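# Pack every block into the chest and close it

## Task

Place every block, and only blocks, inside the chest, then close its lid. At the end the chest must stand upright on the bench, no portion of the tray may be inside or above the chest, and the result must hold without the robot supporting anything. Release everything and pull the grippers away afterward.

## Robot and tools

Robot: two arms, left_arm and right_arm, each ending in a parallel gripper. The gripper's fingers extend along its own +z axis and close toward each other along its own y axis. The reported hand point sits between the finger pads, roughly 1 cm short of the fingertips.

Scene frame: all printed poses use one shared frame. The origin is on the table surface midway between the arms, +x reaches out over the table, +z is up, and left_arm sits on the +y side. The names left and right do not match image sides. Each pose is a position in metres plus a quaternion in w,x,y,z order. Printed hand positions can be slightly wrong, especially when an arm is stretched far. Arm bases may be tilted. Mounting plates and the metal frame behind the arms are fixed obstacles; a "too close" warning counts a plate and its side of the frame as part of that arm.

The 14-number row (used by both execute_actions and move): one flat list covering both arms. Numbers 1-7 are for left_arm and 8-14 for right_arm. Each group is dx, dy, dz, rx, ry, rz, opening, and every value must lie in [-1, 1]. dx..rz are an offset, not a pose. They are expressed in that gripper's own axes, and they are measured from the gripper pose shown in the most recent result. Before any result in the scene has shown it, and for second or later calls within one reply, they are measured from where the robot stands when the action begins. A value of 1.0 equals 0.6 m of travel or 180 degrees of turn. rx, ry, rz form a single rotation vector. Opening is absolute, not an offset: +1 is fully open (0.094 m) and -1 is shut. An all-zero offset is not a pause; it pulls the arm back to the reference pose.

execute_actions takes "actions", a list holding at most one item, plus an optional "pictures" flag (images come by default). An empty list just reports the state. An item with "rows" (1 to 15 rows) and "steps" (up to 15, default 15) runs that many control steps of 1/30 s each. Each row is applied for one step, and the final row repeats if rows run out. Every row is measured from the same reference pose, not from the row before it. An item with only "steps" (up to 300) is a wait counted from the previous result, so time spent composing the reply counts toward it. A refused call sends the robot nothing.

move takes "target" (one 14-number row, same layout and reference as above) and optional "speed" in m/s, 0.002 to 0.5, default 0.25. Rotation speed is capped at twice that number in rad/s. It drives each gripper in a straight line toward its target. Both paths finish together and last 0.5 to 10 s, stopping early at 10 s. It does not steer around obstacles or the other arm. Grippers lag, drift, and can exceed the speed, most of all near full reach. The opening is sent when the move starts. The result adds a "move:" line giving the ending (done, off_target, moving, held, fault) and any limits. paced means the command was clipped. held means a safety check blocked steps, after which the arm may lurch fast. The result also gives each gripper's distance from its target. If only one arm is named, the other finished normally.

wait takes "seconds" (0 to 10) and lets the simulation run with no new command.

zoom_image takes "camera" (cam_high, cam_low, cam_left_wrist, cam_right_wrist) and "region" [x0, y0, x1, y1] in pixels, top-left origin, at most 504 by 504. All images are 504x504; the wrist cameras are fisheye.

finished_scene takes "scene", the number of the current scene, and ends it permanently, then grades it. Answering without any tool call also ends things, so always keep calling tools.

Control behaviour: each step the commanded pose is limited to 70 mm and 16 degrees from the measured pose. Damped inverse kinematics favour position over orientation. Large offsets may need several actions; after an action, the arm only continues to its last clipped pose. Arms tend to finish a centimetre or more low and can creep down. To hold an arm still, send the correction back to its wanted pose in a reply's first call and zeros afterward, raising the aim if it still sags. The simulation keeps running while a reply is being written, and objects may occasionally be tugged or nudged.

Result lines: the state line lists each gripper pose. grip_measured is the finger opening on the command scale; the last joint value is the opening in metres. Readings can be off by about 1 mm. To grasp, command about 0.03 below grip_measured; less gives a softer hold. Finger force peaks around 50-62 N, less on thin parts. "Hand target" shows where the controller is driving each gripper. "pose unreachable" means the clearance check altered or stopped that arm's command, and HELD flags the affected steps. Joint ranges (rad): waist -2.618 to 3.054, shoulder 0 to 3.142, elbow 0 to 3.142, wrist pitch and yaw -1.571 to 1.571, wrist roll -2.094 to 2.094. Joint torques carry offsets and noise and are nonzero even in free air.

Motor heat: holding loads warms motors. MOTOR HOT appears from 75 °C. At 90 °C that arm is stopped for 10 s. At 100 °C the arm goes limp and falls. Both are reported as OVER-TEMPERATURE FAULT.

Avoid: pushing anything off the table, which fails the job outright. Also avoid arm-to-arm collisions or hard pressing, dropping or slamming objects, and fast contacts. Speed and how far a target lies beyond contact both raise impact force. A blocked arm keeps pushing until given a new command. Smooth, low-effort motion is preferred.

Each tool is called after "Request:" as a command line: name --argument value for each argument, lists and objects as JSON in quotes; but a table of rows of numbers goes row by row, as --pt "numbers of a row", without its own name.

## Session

Request:
execute_actions --actions '[]'

Scene clock: 0.00 s of 5550.00 s.
left_arm: end_effector_position=(+0.5491, +0.4166, +0.2647) grip_measured=+1.000 end_effector_quat_wxyz=(+0.543, -0.593, +0.588, +0.090) | right_arm: end_effector_position=(+0.4589, +0.1489, +0.3266) grip_measured=+1.000 end_effector_quat_wxyz=(+0.323, +0.433, +0.704, +0.461)
Joint positions: left_arm=[ 0.065  1.607  1.444  0.039 -0.92  -1.093  0.094] | right_arm=[1.084 2.119 1.85  0.378 0.879 1.228 0.094]
Joint velocities: left_arm=[ 0.007  0.002 -0.037 -0.081 -0.022  0.007  0.   ] | right_arm=[-0.017 -0.012 -0.007  0.037 -0.037 -0.007  0.   ]
Joint torques (N m, as the arm reports them, + toward a larger angle): no reading
Hand target (left_arm): +0.548, +0.418, +0.271; -0.545, +0.593, -0.585, -0.092
Hand target (right_arm): +0.458, +0.150, +0.341; +0.321, +0.432, +0.699, +0.471

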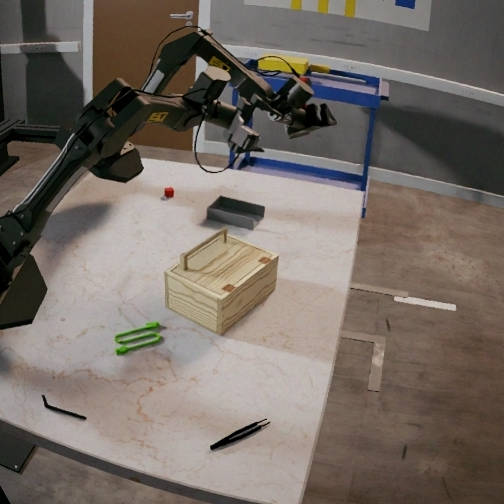

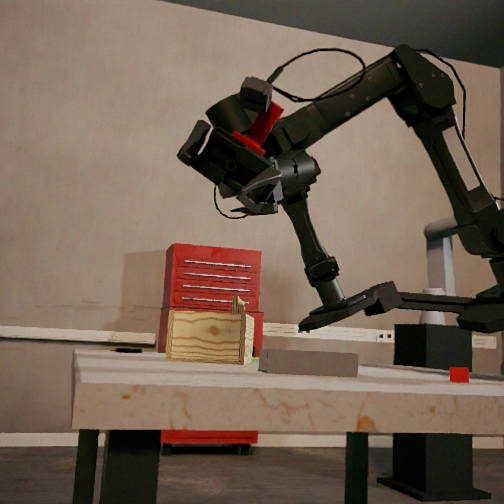

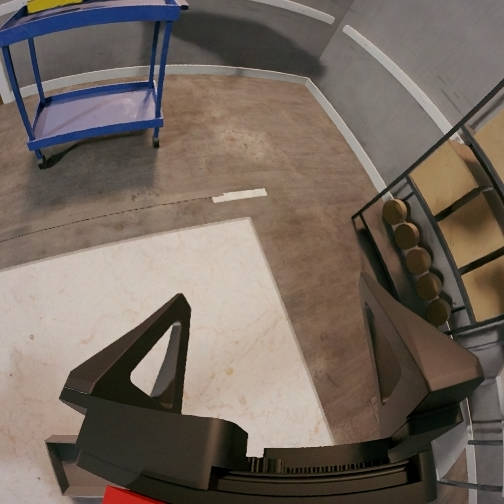

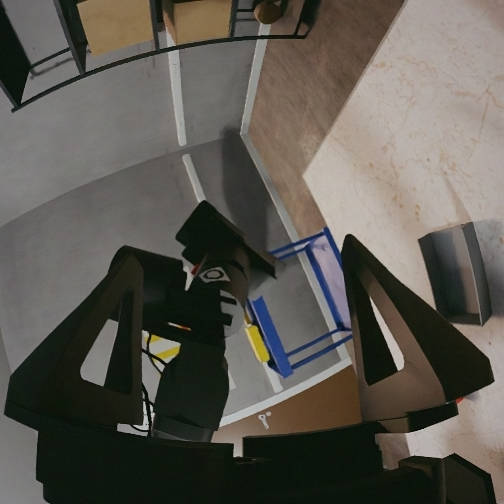

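Request:
move --target '[0,0,0,0,0,0,1, -0.264,-0.213,-0.364,0.38,0.022,0,1]'

Request:
move --target '[0.155,0.092,-0.355,-0.217,0.30,0,1, 0,0,0,0,0,0,1]'

Scene clock: 23.27 s of 5550.00 s.
left_arm: end_effector_position=(+0.5491, +0.4166, +0.2647) grip_measured=+1.000 end_effector_quat_wxyz=(+0.543, -0.593, +0.588, +0.090) | right_arm: end_effector_position=(+0.3060, -0.0936, +0.2909) grip_measured=+1.000 end_effector_quat_wxyz=(-0.018, +0.469, +0.883, +0.026)
Joint positions: left_arm=[ 0.065  1.607  1.444  0.039 -0.92  -1.093  0.094] | right_arm=[ 1.003  1.66   1.834 -1.499  0.416  2.085  0.094]
Joint velocities: left_arm=[ 0.002 -0.007 -0.017 -0.022 -0.037  0.051  0.   ] | right_arm=[-0.022  0.002  0.012 -0.007 -0.051 -0.051  0.   ]
Joint torques (N m, as the arm reports them, + toward a larger angle): left_arm=[-0.19 -9.95  6.84  1.62 -0.25 -0.03] | right_arm=[ 2.37 -9.    5.39  0.3  -0.07  0.08]
Hand target (left_arm): +0.549, +0.417, +0.265; -0.543, +0.593, -0.588, -0.090
Hand target (right_arm): +0.306, -0.101, +0.296; -0.022, +0.474, +0.880, +0.025
Off the commanded pose (left_arm): 0.000 m, 0 deg.
Off the commanded pose (right_arm): 0.012 m, 8 deg.
joint sent to its limit (right arm) — the command would take joint 6 (wrist roll) past its upper limit, so that joint was sent only as far as its limit.
After step 90, 17.20 s passed at rest.
move: off_target (right_arm)

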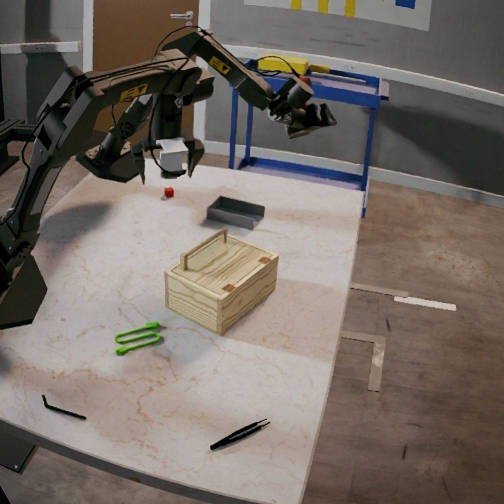

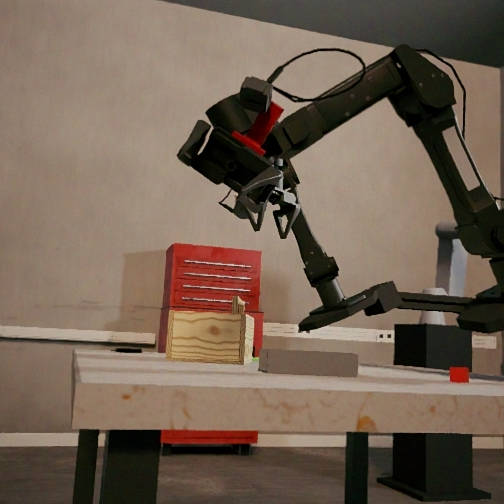

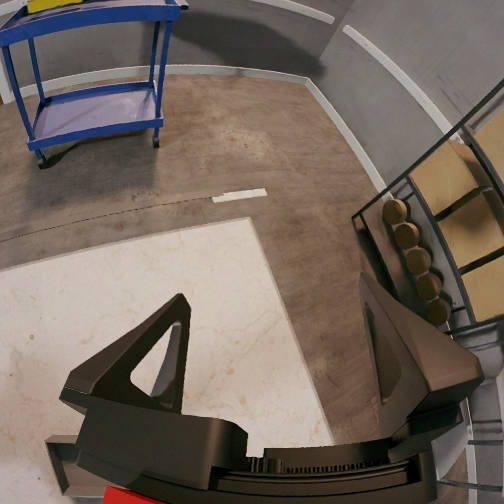

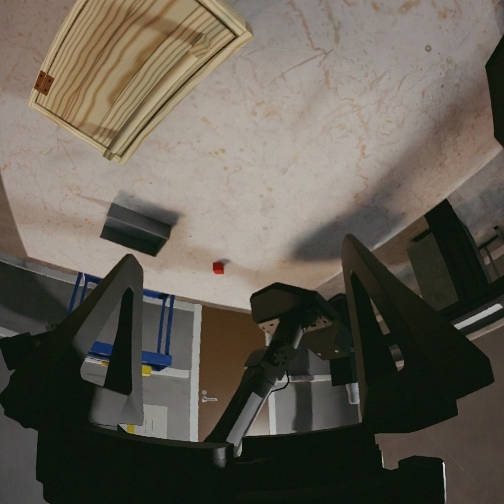

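Scene clock: 26.13 s of 5550.00 s.
left_arm: end_effector_position=(+0.4200, +0.2210, +0.2446) grip_measured=+1.000 end_effector_quat_wxyz=(-0.008, +0.706, -0.708, +0.002) | right_arm: end_effector_position=(+0.3060, -0.0936, +0.2909) grip_measured=+1.000 end_effector_quat_wxyz=(-0.018, +0.469, +0.883, +0.026)
Joint positions: left_arm=[-0.179  1.663  1.975 -1.415 -0.186 -1.83   0.094] | right_arm=[ 1.003  1.66   1.834 -1.499  0.416  2.085  0.094]
Joint velocities: left_arm=[-0.002 -0.002  0.007 -0.125  0.007 -0.066  0.   ] | right_arm=[-0.037  0.002  0.007  0.095  0.007 -0.022  0.   ]
Joint torques (N m, as the arm reports them, + toward a larger angle): left_arm=[-1.79 -8.97  8.13  0.21  0.03 -0.1 ] | right_arm=[ 2.74 -7.23  5.41  0.52 -0.02  0.  ]
Hand target (left_arm): +0.420, +0.217, +0.250; -0.004, +0.706, -0.708, +0.006
Hand target (right_arm): +0.306, -0.094, +0.291; -0.018, +0.469, +0.883, +0.026
Off the commanded pose (left_arm): 0.007 m, 1 deg.
Off the commanded pose (right_arm): 0.000 m, 0 deg.
move: done

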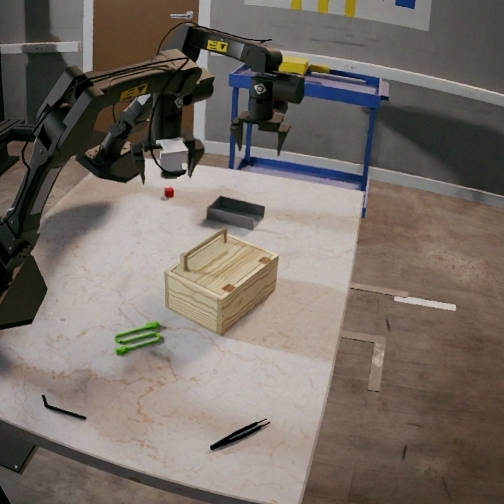

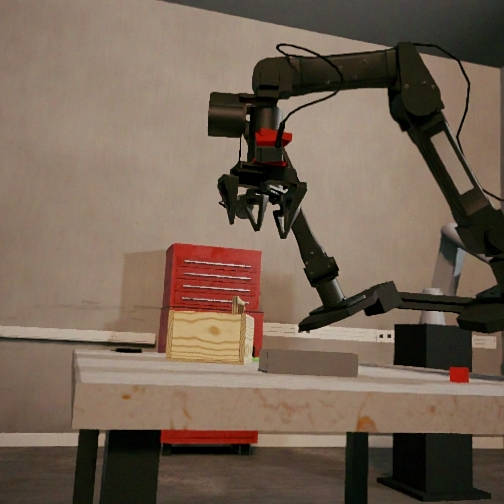

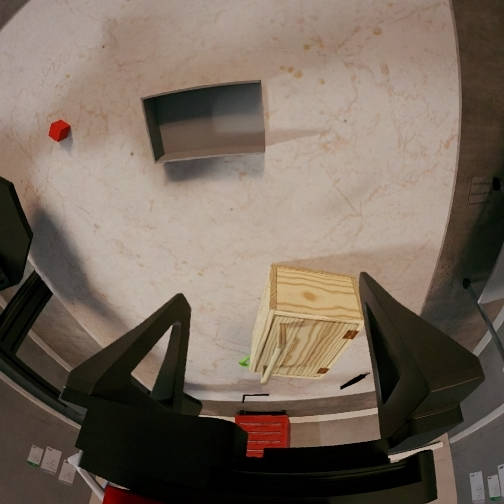

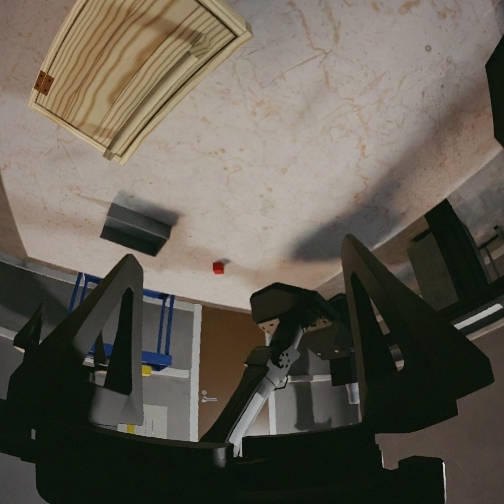

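Request:
move --target '[0.317,0.25,0.075,0,0,0.75,-1, -0.136,-0.264,0.15,0,0,-0.586,-1]'

Request:
move --target '[0,0,0,0,-0.4,0,-1, 0,0,0,0,-0.42,0,-1]'

Scene clock: 42.67 s of 5550.00 s.
left_arm: end_effector_position=(+0.2790, +0.0347, +0.1990) grip_measured=-0.997 end_effector_quat_wxyz=(+0.003, +0.374, +0.927, +0.007) | right_arm: end_effector_position=(+0.2180, -0.2462, +0.1920) grip_measured=-0.980 end_effector_quat_wxyz=(-0.002, -0.422, +0.907, +0.019)
Joint positions: left_arm=[-0.871  1.702  1.567 -1.191 -0.438 -0.177  0.   ] | right_arm=[ 0.804  0.984  0.817 -1.114  0.37   0.045  0.001]
Joint velocities: left_arm=[-0.007 -0.017 -0.017 -0.051  0.037 -0.022 -0.   ] | right_arm=[-0.007 -0.002 -0.017  0.022 -0.022 -0.022 -0.001]
Joint torques (N m, as the arm reports them, + toward a larger angle): left_arm=[-3.9  -7.34  4.26  0.57 -0.08  0.02] | right_arm=[ 0.   -4.67  4.85  0.64 -0.17 -0.07]
Hand target (left_arm): +0.275, +0.032, +0.195; +0.007, +0.385, +0.923, +0.010
Hand target (right_arm): +0.219, -0.245, +0.194; +0.008, -0.419, +0.907, +0.029
Off the commanded pose (left_arm): 0.010 m, 1 deg.
Off the commanded pose (right_arm): 0.003 m, 2 deg.
After step 90, 8.23 s passed at rest.
move: done

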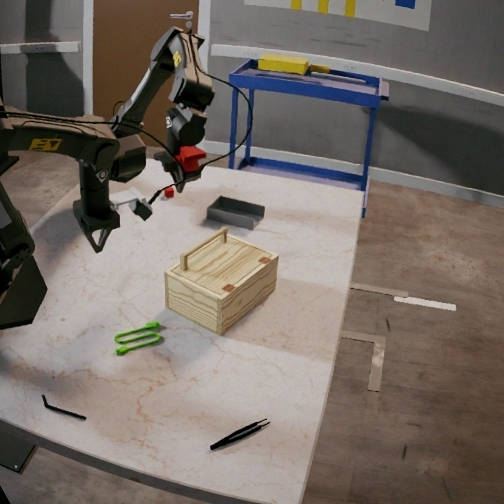

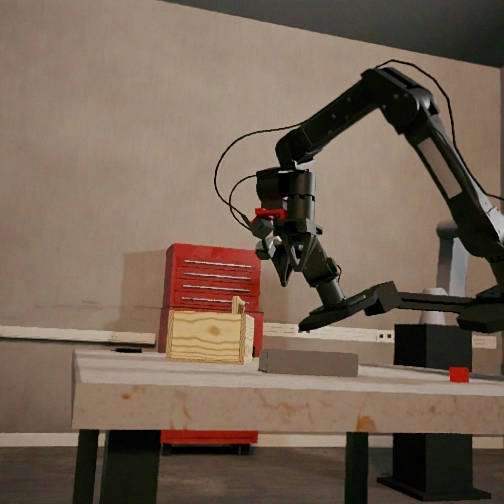

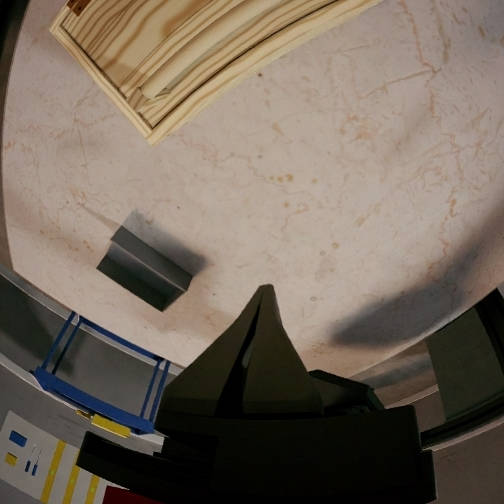

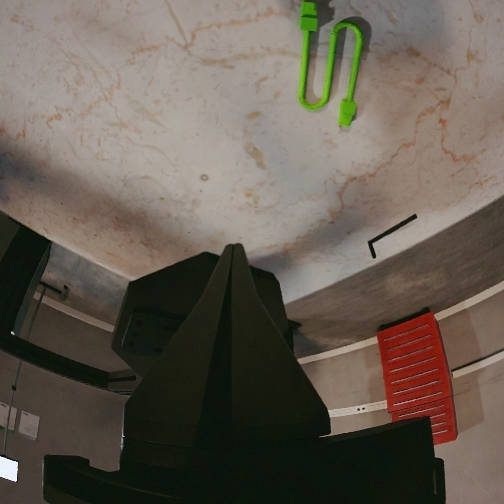

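Scene clock: 46.53 s of 5550.00 s.
left_arm: end_effector_position=(+0.2848, +0.0328, +0.2032) grip_measured=-0.997 end_effector_quat_wxyz=(+0.556, +0.295, +0.750, -0.203) | right_arm: end_effector_position=(+0.2215, -0.2679, +0.1774) grip_measured=-0.980 end_effector_quat_wxyz=(+0.350, -0.328, +0.845, +0.235)
Joint positions: left_arm=[-0.76   1.398  0.234  1.21  -0.204  0.376  0.   ] | right_arm=[-0.363  0.039  0.19  -0.739 -0.83  -0.669  0.001]
Joint velocities: left_arm=[ 0.002 -0.017 -0.002  0.007 -0.037  0.007  0.   ] | right_arm=[-0.022 -0.002 -0.007  0.037  0.037 -0.022 -0.001]
Joint torques (N m, as the arm reports them, + toward a larger angle): left_arm=[-1.12 -3.25  2.5   1.96  0.35  0.05] | right_arm=[ 1.19  1.65  7.15  1.33 -0.41  0.04]
Hand target (left_arm): +0.278, +0.034, +0.197; +0.550, +0.305, +0.750, -0.206
Hand target (right_arm): +0.222, -0.266, +0.180; +0.352, -0.331, +0.842, +0.238
Off the commanded pose (left_arm): 0.007 m, 2 deg.
Off the commanded pose (right_arm): 0.026 m, 28 deg; orientation clipped at the last step of the last action.
move: held (right_arm); limits=paced,held; held on 7 of 116 steps (right_arm), including the last (right_arm)
pose unreachable (right arm): on one or more control steps of this call this arm could not follow its commanded pose, so it was not sent that pose on those steps. On the call's last step it was still not sent that pose. It may still have moved: this result reports where it is.
cause: the commanded pose would bring two parts of the arm too close to each other (its upper arm (the part past joint 2) and its wrist (the part past joint 5), with joints 3 (elbow) to 5 (wrist yaw) between them).

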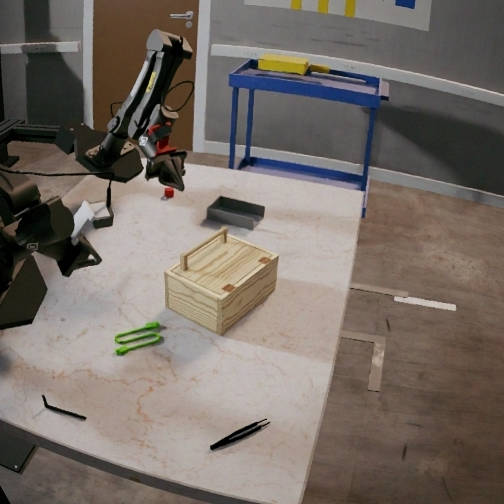

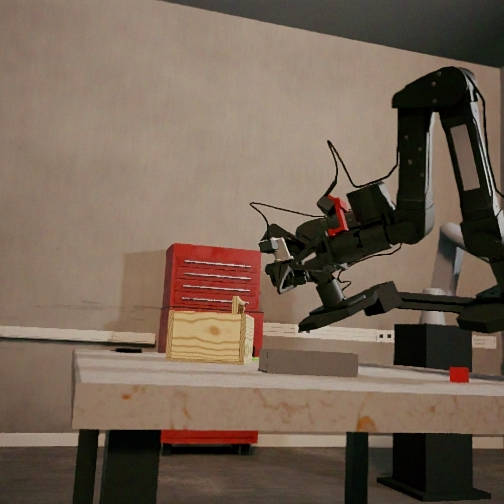

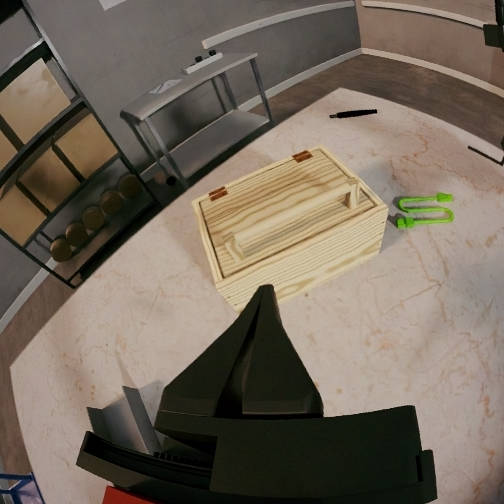

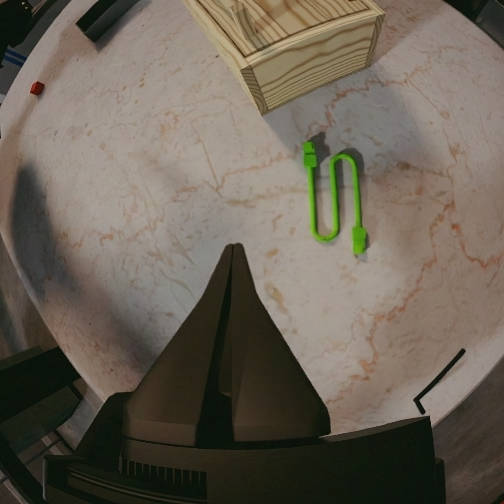

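Request:
move --target '[0.1,0,0,-0.132,0,-0.043,-1, 0,0,0.1,0,0,0,-1]'

Scene clock: 55.20 s of 5550.00 s.
left_arm: end_effector_position=(+0.2709, +0.0536, +0.1430) grip_measured=-0.997 end_effector_quat_wxyz=(+0.524, +0.149, +0.836, -0.069) | right_arm: end_effector_position=(+0.2511, -0.2318, +0.1422) grip_measured=-0.980 end_effector_quat_wxyz=(+0.355, -0.328, +0.845, +0.229)
Joint positions: left_arm=[-0.944  1.828  0.273  1.552 -0.801  0.219  0.   ] | right_arm=[ 0.133  0.408  0.054 -0.053 -0.382 -0.382  0.001]
Joint velocities: left_arm=[ 0.002 -0.007 -0.017 -0.051  0.022 -0.081  0.   ] | right_arm=[ 0.002 -0.017  0.002  0.007  0.007 -0.037 -0.001]
Joint torques (N m, as the arm reports them, + toward a larger angle): left_arm=[-3.4  -3.88  4.06  1.76  0.03 -0.14] | right_arm=[ 0.95  1.17  5.33  1.88 -0.22  0.06]
Hand target (left_arm): +0.273, +0.046, +0.148; +0.531, +0.136, +0.832, -0.079
Hand target (right_arm): +0.248, -0.229, +0.139; +0.352, -0.328, +0.845, +0.234
Off the commanded pose (left_arm): 0.008 m, 9 deg.
Off the commanded pose (right_arm): 0.005 m, 1 deg.
joint sent to its limit (left arm) — the command would take joint 4 (wrist pitch) past its upper limit, so that joint was sent only as far as its limit.
After step 90, 3.70 s passed at rest.
move: off_target (left_arm)

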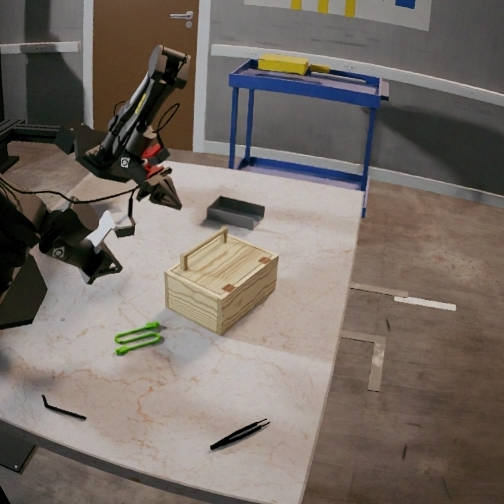

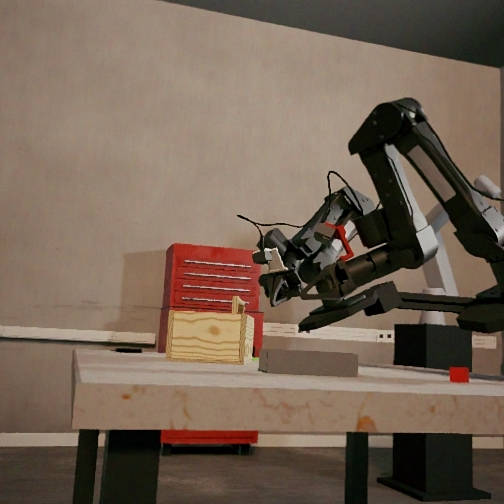

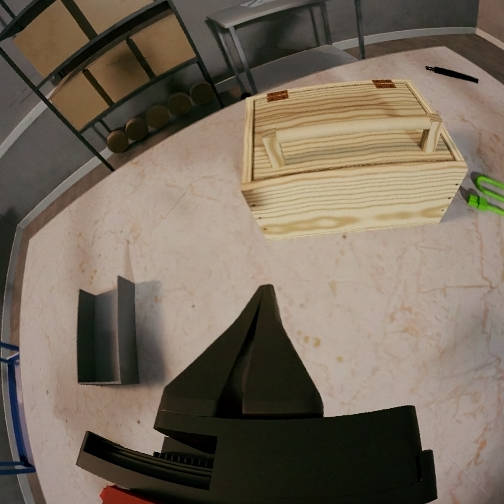

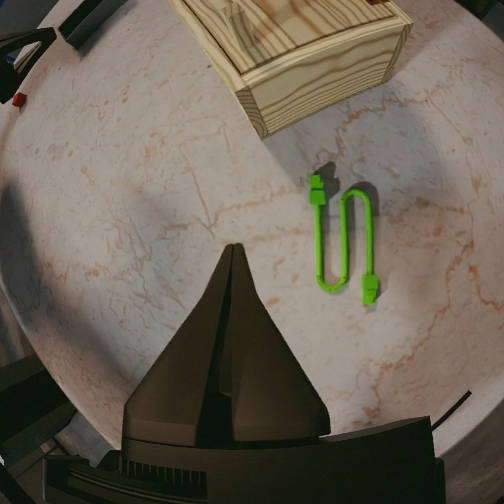

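Request:
move --target '[0,-0.07,0.12,0,0,0,-1, 0,0,0,0,0,0,-1]' --speed 0.1

Scene clock: 61.10 s of 5550.00 s.
left_arm: end_effector_position=(+0.3166, +0.0012, +0.1132) grip_measured=-0.997 end_effector_quat_wxyz=(+0.525, +0.144, +0.836, -0.064) | right_arm: end_effector_position=(+0.2515, -0.2318, +0.1425) grip_measured=-0.980 end_effector_quat_wxyz=(+0.356, -0.328, +0.845, +0.229)
Joint positions: left_arm=[-0.871  2.014  0.578  1.437 -0.743  0.219  0.   ] | right_arm=[ 0.133  0.408  0.054 -0.051 -0.382 -0.382  0.001]
Joint velocities: left_arm=[-0.002  0.007 -0.002  0.037 -0.022 -0.037  0.001] | right_arm=[-0.002 -0.012 -0.017  0.022  0.007 -0.066 -0.001]
Joint torques (N m, as the arm reports them, + toward a larger angle): left_arm=[-3.04 -5.91  4.32  1.49  0.25 -0.04] | right_arm=[ 0.03  0.06  6.25  1.65 -0.27  0.  ]
Hand target (left_arm): +0.319, -0.006, +0.111; +0.524, +0.149, +0.836, -0.070
Hand target (right_arm): +0.251, -0.232, +0.142; +0.355, -0.328, +0.845, +0.229
Off the commanded pose (left_arm): 0.008 m, 1 deg.
Off the commanded pose (right_arm): 0.000 m, 0 deg.
After step 90, 1.63 s passed at rest.
move: done

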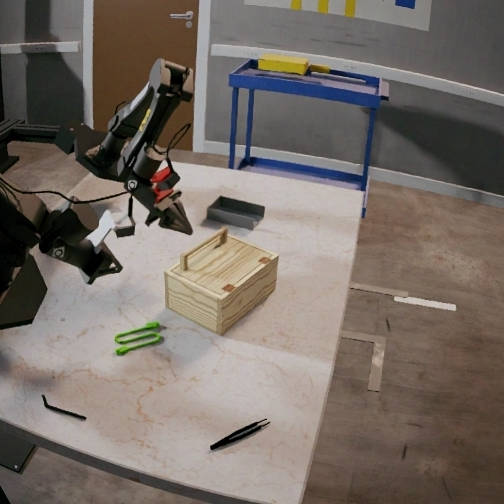

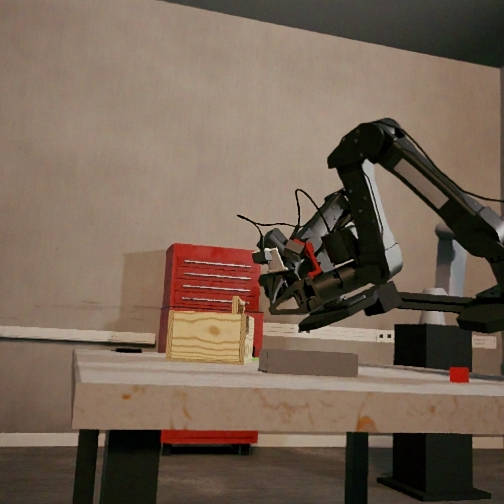

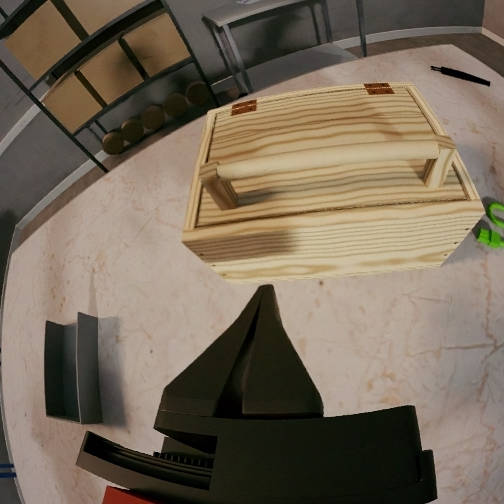

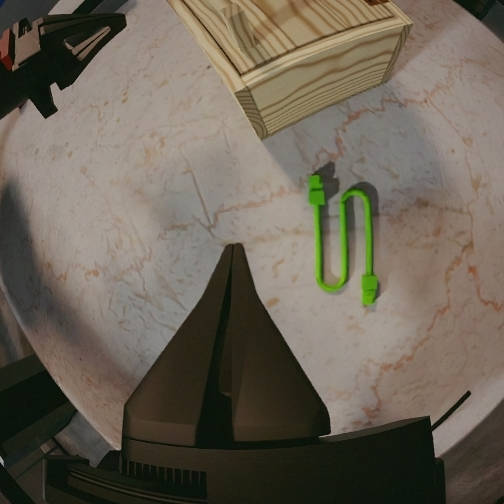

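Request:
move --target '[-0.046,0,0.09,0,0,0,-1, 0,0,0,0,0,0,-1]' --speed 0.05

Scene clock: 66.67 s of 5550.00 s.
left_arm: end_effector_position=(+0.3644, -0.0095, +0.1059) grip_measured=-0.998 end_effector_quat_wxyz=(+0.519, +0.144, +0.841, -0.052) | right_arm: end_effector_position=(+0.2515, -0.2318, +0.1425) grip_measured=-0.980 end_effector_quat_wxyz=(+0.356, -0.328, +0.845, +0.229)
Joint positions: left_arm=[-0.783  2.014  0.746  1.253 -0.677  0.219  0.   ] | right_arm=[ 0.133  0.408  0.054 -0.051 -0.382 -0.382  0.001]
Joint velocities: left_arm=[-0.002  0.007  0.022 -0.037  0.022 -0.037 -0.   ] | right_arm=[ 0.017  0.002 -0.012 -0.066 -0.007  0.022  0.001]
Joint torques (N m, as the arm reports them, + toward a larger angle): left_arm=[-3.08 -8.63  5.58  1.41  0.34 -0.04] | right_arm=[ 0.03  0.06  6.27  1.67 -0.27  0.  ]
Hand target (left_arm): +0.374, -0.017, +0.115; +0.525, +0.144, +0.836, -0.064
Hand target (right_arm): +0.252, -0.232, +0.143; +0.356, -0.328, +0.845, +0.229
Off the commanded pose (left_arm): 0.015 m, 2 deg.
Off the commanded pose (right_arm): 0.000 m, 0 deg.
After step 90, 1.03 s passed at rest.
move: off_target (left_arm)

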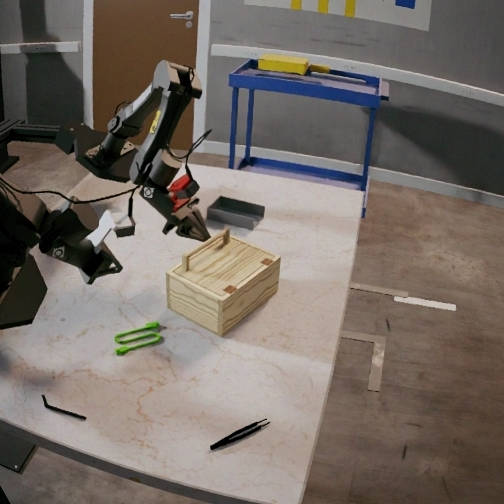

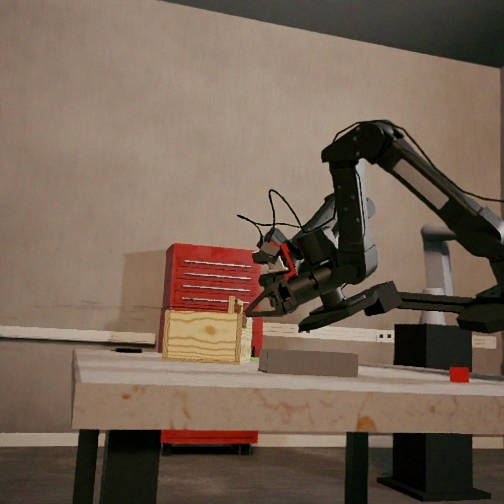

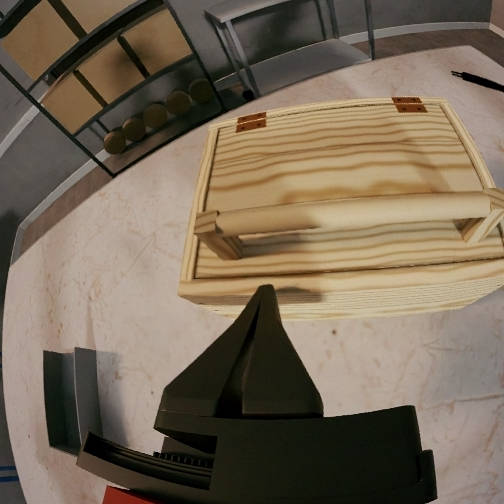

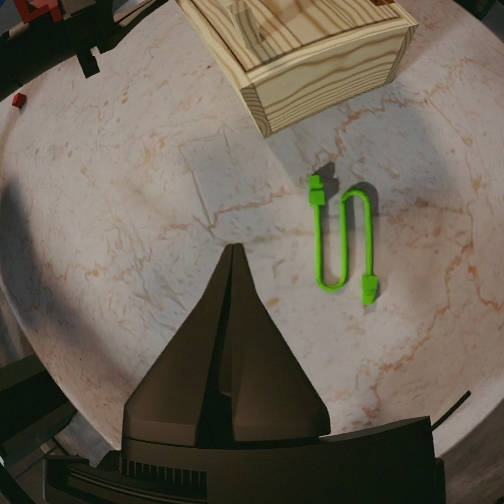

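Pushed chest slightly; too low. Raise then advance.

Request:
move --target '[-0.04,0,-0.005,0,0,0,-1, 0,0,0,0,0,0,-1]' --speed 0.05

Request:
move --target '[-0.03,0,0.05,0,0,0,-1, 0,0,0,0,0,0,-1]' --speed 0.05

Scene clock: 71.60 s of 5550.00 s.
left_arm: end_effector_position=(+0.3697, -0.0061, +0.1182) grip_measured=-0.998 end_effector_quat_wxyz=(+0.515, +0.147, +0.843, -0.047) | right_arm: end_effector_position=(+0.2515, -0.2318, +0.1425) grip_measured=-0.980 end_effector_quat_wxyz=(+0.356, -0.328, +0.845, +0.229)
Joint positions: left_arm=[-0.783  1.947  0.746  1.17  -0.684  0.219  0.   ] | right_arm=[ 0.133  0.408  0.054 -0.051 -0.382 -0.382  0.001]
Joint velocities: left_arm=[-0.007 -0.012  0.012  0.022 -0.007  0.066 -0.001] | right_arm=[-0.017  0.002 -0.012  0.066 -0.037  0.066 -0.   ]
Joint torques (N m, as the arm reports them, + toward a larger angle): left_arm=[-4.5  -8.57  4.87  1.52  0.03 -0.03] | right_arm=[ 0.03  0.06  6.26  1.67 -0.26  0.01]
Hand target (left_arm): +0.372, -0.013, +0.128; +0.519, +0.144, +0.841, -0.052
Hand target (right_arm): +0.252, -0.232, +0.143; +0.356, -0.328, +0.845, +0.229
Off the commanded pose (left_arm): 0.013 m, 1 deg.
Off the commanded pose (right_arm): 0.000 m, 0 deg.
After step 90, 0.97 s passed at rest.
move: off_target (left_arm)

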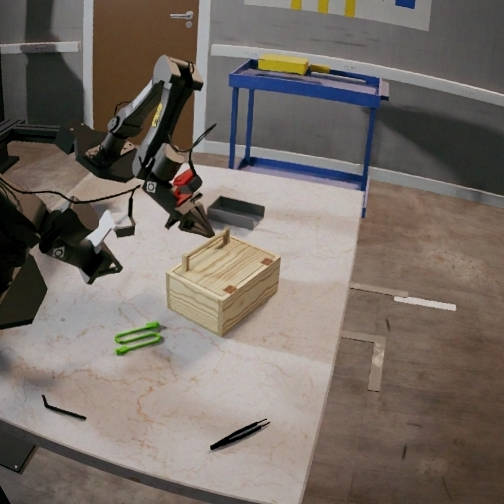

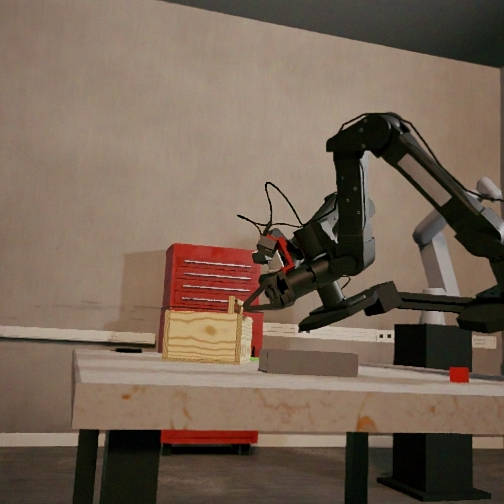

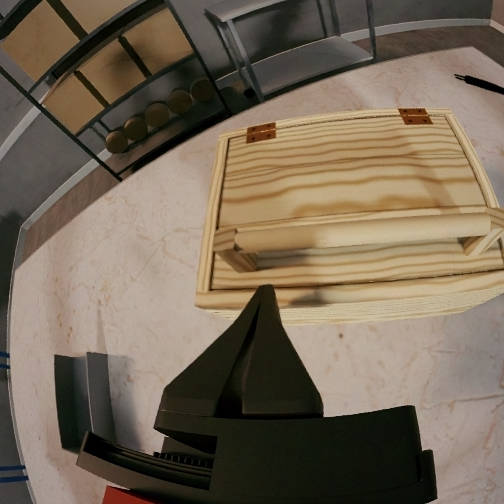

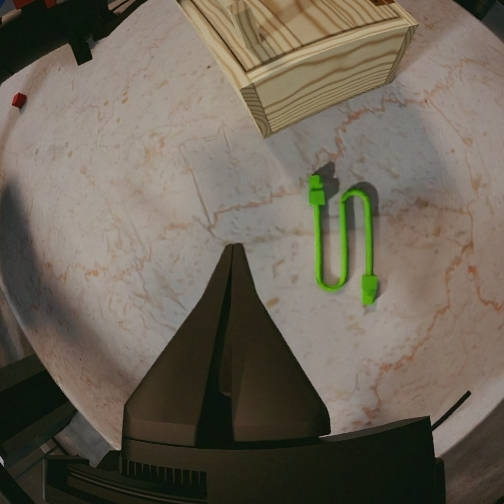

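Scene clock: 72.60 s of 5550.00 s.
left_arm: end_effector_position=(+0.3964, -0.0088, +0.1183) grip_measured=-0.998 end_effector_quat_wxyz=(+0.510, +0.146, +0.847, -0.039) | right_arm: end_effector_position=(+0.2515, -0.2318, +0.1425) grip_measured=-0.980 end_effector_quat_wxyz=(+0.356, -0.328, +0.845, +0.229)
Joint positions: left_arm=[-0.741  1.947  0.842  1.064 -0.658  0.219  0.   ] | right_arm=[ 0.133  0.408  0.054 -0.051 -0.382 -0.382  0.001]
Joint velocities: left_arm=[-0.002 -0.032 -0.007  0.007 -0.007  0.081  0.   ] | right_arm=[-0.012 -0.002  0.002  0.037  0.007 -0.037  0.   ]
Joint torques (N m, as the arm reports them, + toward a larger angle): left_arm=[-3.1  -7.1   6.28  1.6   0.24 -0.04] | right_arm=[ 0.03  0.06  6.26  1.67 -0.26  0.  ]
Hand target (left_arm): +0.403, -0.016, +0.121; +0.514, +0.147, +0.844, -0.047
Hand target (right_arm): +0.252, -0.232, +0.143; +0.356, -0.328, +0.845, +0.229
Off the commanded pose (left_arm): 0.010 m, 1 deg.
Off the commanded pose (right_arm): 0.000 m, 0 deg.
move: done

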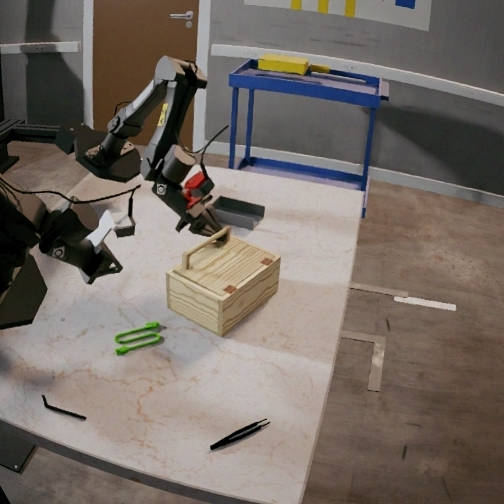

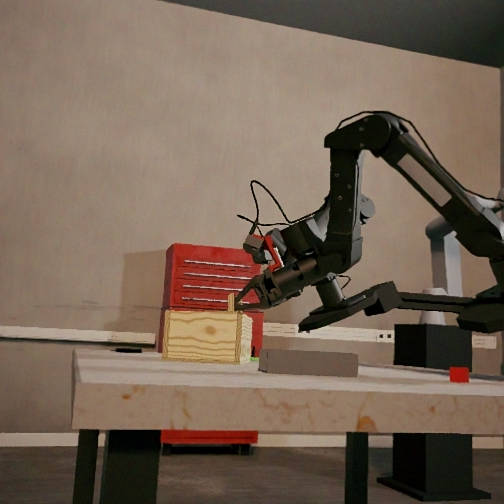

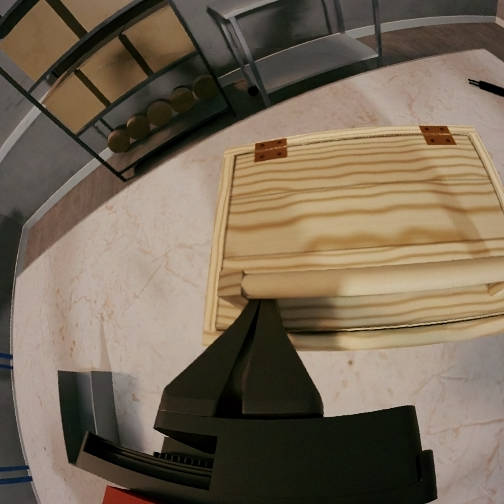

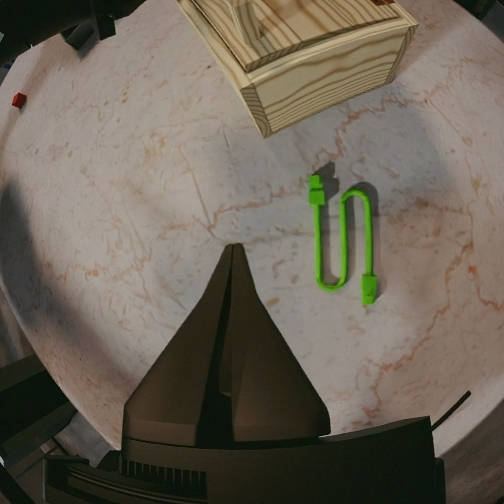

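Request:
move --target '[-0.13,0,0.01,0,0,0,-1, 0,0,0,0,0,0,-1]' --speed 0.05

Scene clock: 77.23 s of 5550.00 s.
left_arm: end_effector_position=(+0.4273, -0.0176, +0.1624) grip_measured=-0.998 end_effector_quat_wxyz=(+0.496, +0.158, +0.853, -0.028) | right_arm: end_effector_position=(+0.2515, -0.2318, +0.1425) grip_measured=-0.980 end_effector_quat_wxyz=(+0.356, -0.328, +0.845, +0.229)
Joint positions: left_arm=[-0.749  1.82   0.992  0.744 -0.677  0.219  0.   ] | right_arm=[ 0.133  0.408  0.054 -0.051 -0.382 -0.382  0.001]
Joint velocities: left_arm=[-0.002  0.017 -0.002 -0.007 -0.095  0.051  0.001] | right_arm=[ 0.012  0.022 -0.012 -0.022 -0.022 -0.007 -0.   ]
Joint torques (N m, as the arm reports them, + toward a larger angle): left_arm=[-4.47 -9.66  7.33  1.64  0.01 -0.04] | right_arm=[ 0.03  0.06  6.26  1.67 -0.27  0.  ]
Hand target (left_arm): +0.435, -0.024, +0.184; +0.510, +0.146, +0.847, -0.039
Hand target (right_arm): +0.252, -0.232, +0.143; +0.356, -0.328, +0.845, +0.229
Off the commanded pose (left_arm): 0.024 m, 3 deg.
Off the commanded pose (right_arm): 0.000 m, 0 deg.
move: off_target (left_arm)

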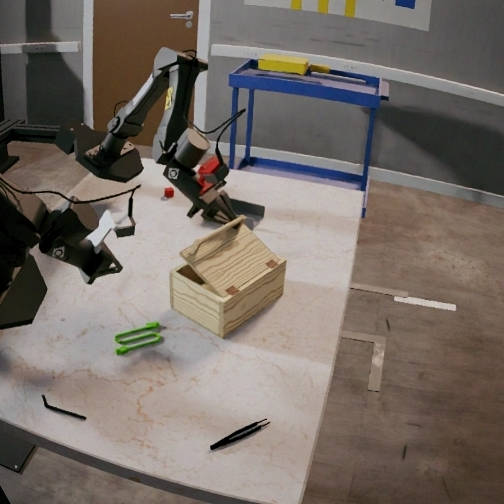

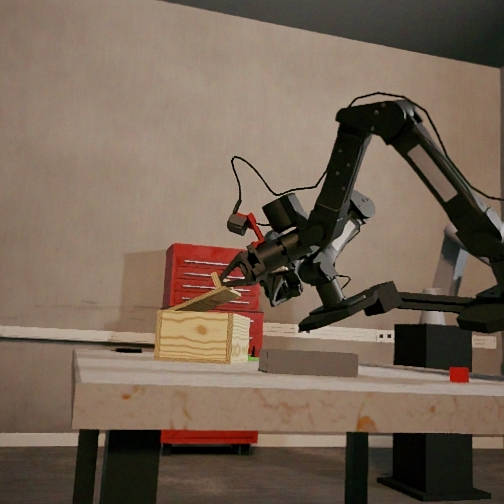

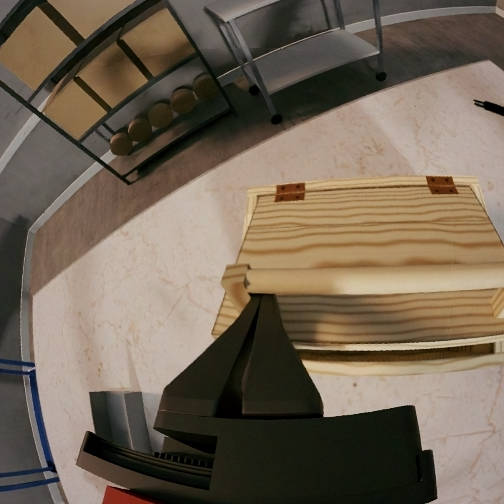

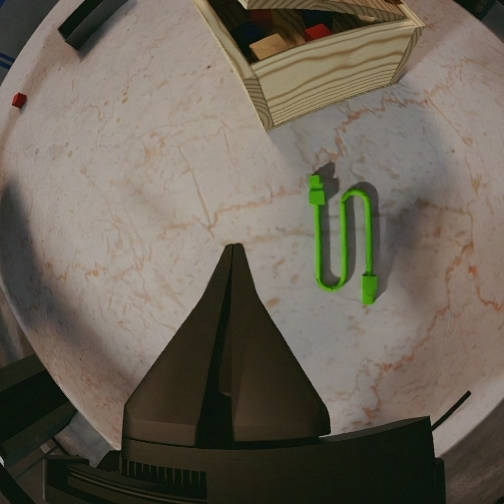

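Request:
move --target '[-0.11,0,-0.01,0,0,0,-1, 0,0,0,0,0,0,-1]' --speed 0.05

Scene clock: 83.13 s of 5550.00 s.
left_arm: end_effector_position=(+0.4473, -0.0267, +0.2015) grip_measured=-0.998 end_effector_quat_wxyz=(+0.485, +0.168, +0.858, -0.020) | right_arm: end_effector_position=(+0.2515, -0.2318, +0.1425) grip_measured=-0.980 end_effector_quat_wxyz=(+0.356, -0.328, +0.845, +0.229)
Joint positions: left_arm=[-0.771  1.761  1.143  0.498 -0.704  0.219  0.   ] | right_arm=[ 0.133  0.408  0.054 -0.051 -0.382 -0.382  0.001]
Joint velocities: left_arm=[-0.017 -0.007 -0.007  0.022 -0.022  0.037  0.   ] | right_arm=[ 0.022  0.002 -0.012 -0.022  0.007  0.007 -0.001]
Joint torques (N m, as the arm reports them, + toward a larger angle): left_arm=[-4.55 -9.73  7.74  1.51 -0.06 -0.03] | right_arm=[ 0.03  0.06  6.27  1.66 -0.27  0.  ]
Hand target (left_arm): +0.452, -0.031, +0.222; +0.496, +0.158, +0.853, -0.028
Hand target (right_arm): +0.252, -0.232, +0.143; +0.356, -0.328, +0.845, +0.229
Off the commanded pose (left_arm): 0.022 m, 2 deg.
Off the commanded pose (right_arm): 0.000 m, 0 deg.
After step 90, 1.23 s passed at rest.
move: off_target (left_arm)

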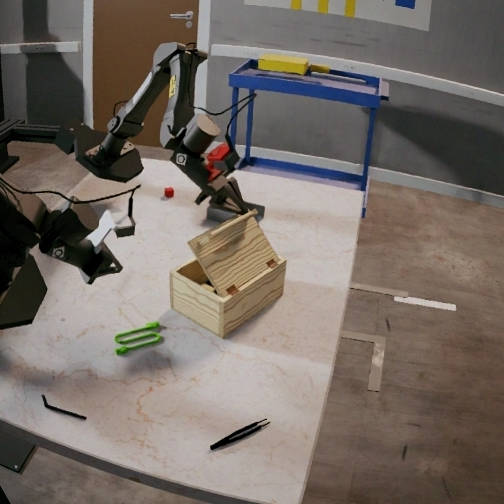

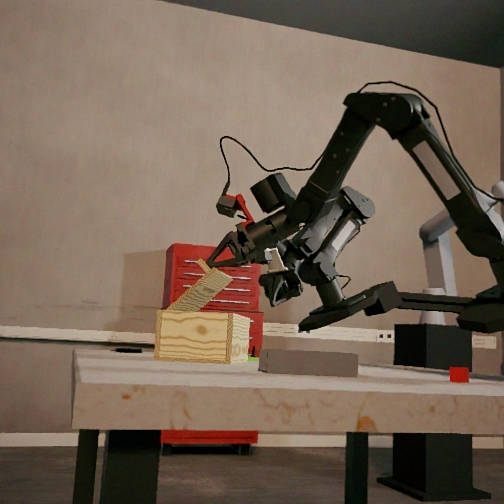

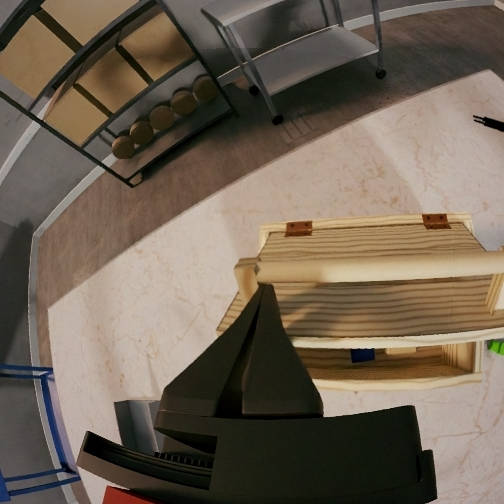

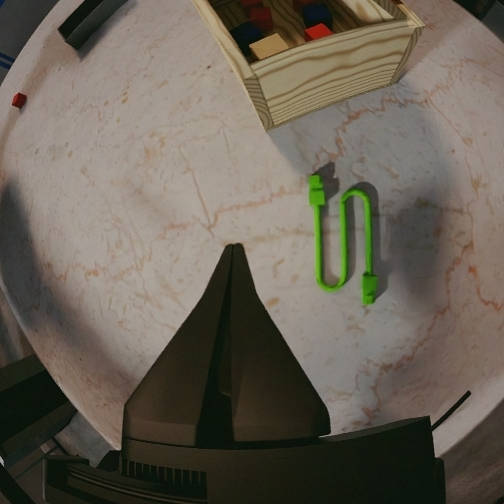

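Request:
move --target '[0,0,0,0,0,0,-1, -0.16,-0.03,0.19,0,-0.06,0,-1]' --speed 0.1

Scene clock: 93.23 s of 5550.00 s.
left_arm: end_effector_position=(+0.4469, -0.0267, +0.2009) grip_measured=-0.998 end_effector_quat_wxyz=(+0.484, +0.169, +0.858, -0.019) | right_arm: end_effector_position=(+0.3578, -0.1412, +0.1292) grip_measured=-0.980 end_effector_quat_wxyz=(+0.420, -0.306, +0.816, +0.254)
Joint positions: left_arm=[-0.771  1.761  1.143  0.494 -0.705  0.219  0.   ] | right_arm=[ 0.355  1.408  0.342  0.839 -0.217 -0.259  0.001]
Joint velocities: left_arm=[ 0.002 -0.012  0.002 -0.007  0.037  0.007 -0.001] | right_arm=[ 0.012 -0.002  0.002 -0.051  0.022 -0.081  0.   ]
Joint torques (N m, as the arm reports them, + toward a larger angle): left_arm=[-3.17 -8.57  5.85  1.7   0.09 -0.03] | right_arm=[ 2.25 -4.43  5.57  2.15 -0.19  0.09]
Hand target (left_arm): +0.447, -0.027, +0.201; +0.485, +0.169, +0.858, -0.020
Hand target (right_arm): +0.366, -0.134, +0.137; +0.434, -0.303, +0.808, +0.259
Off the commanded pose (left_arm): 0.001 m, 0 deg.
Off the commanded pose (right_arm): 0.014 m, 2 deg.
After step 90, 5.03 s passed at rest.
move: off_target (right_arm)

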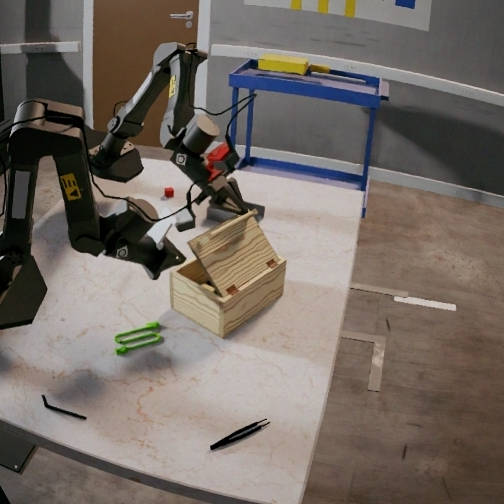

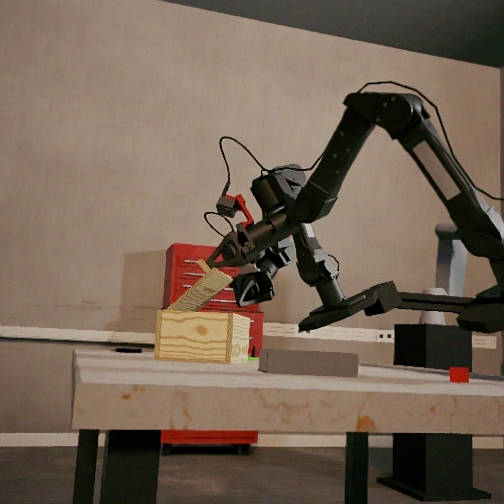

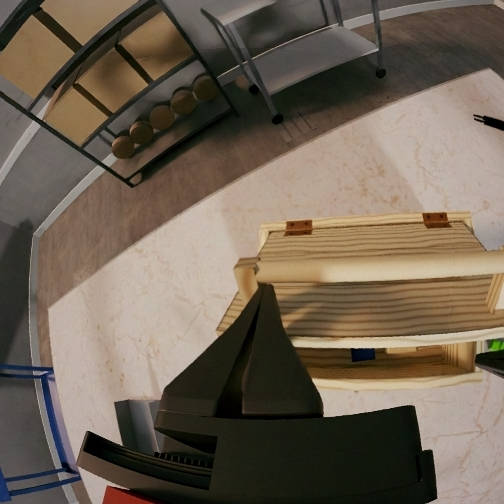

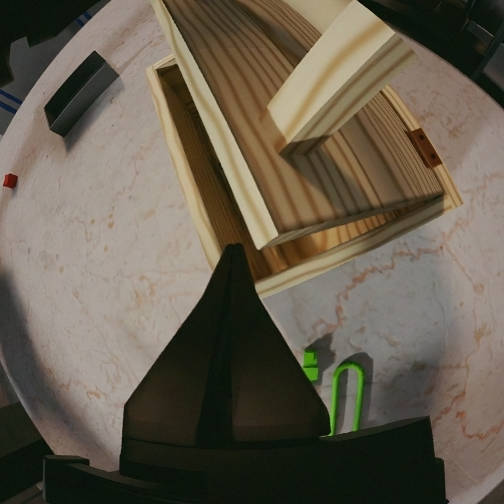

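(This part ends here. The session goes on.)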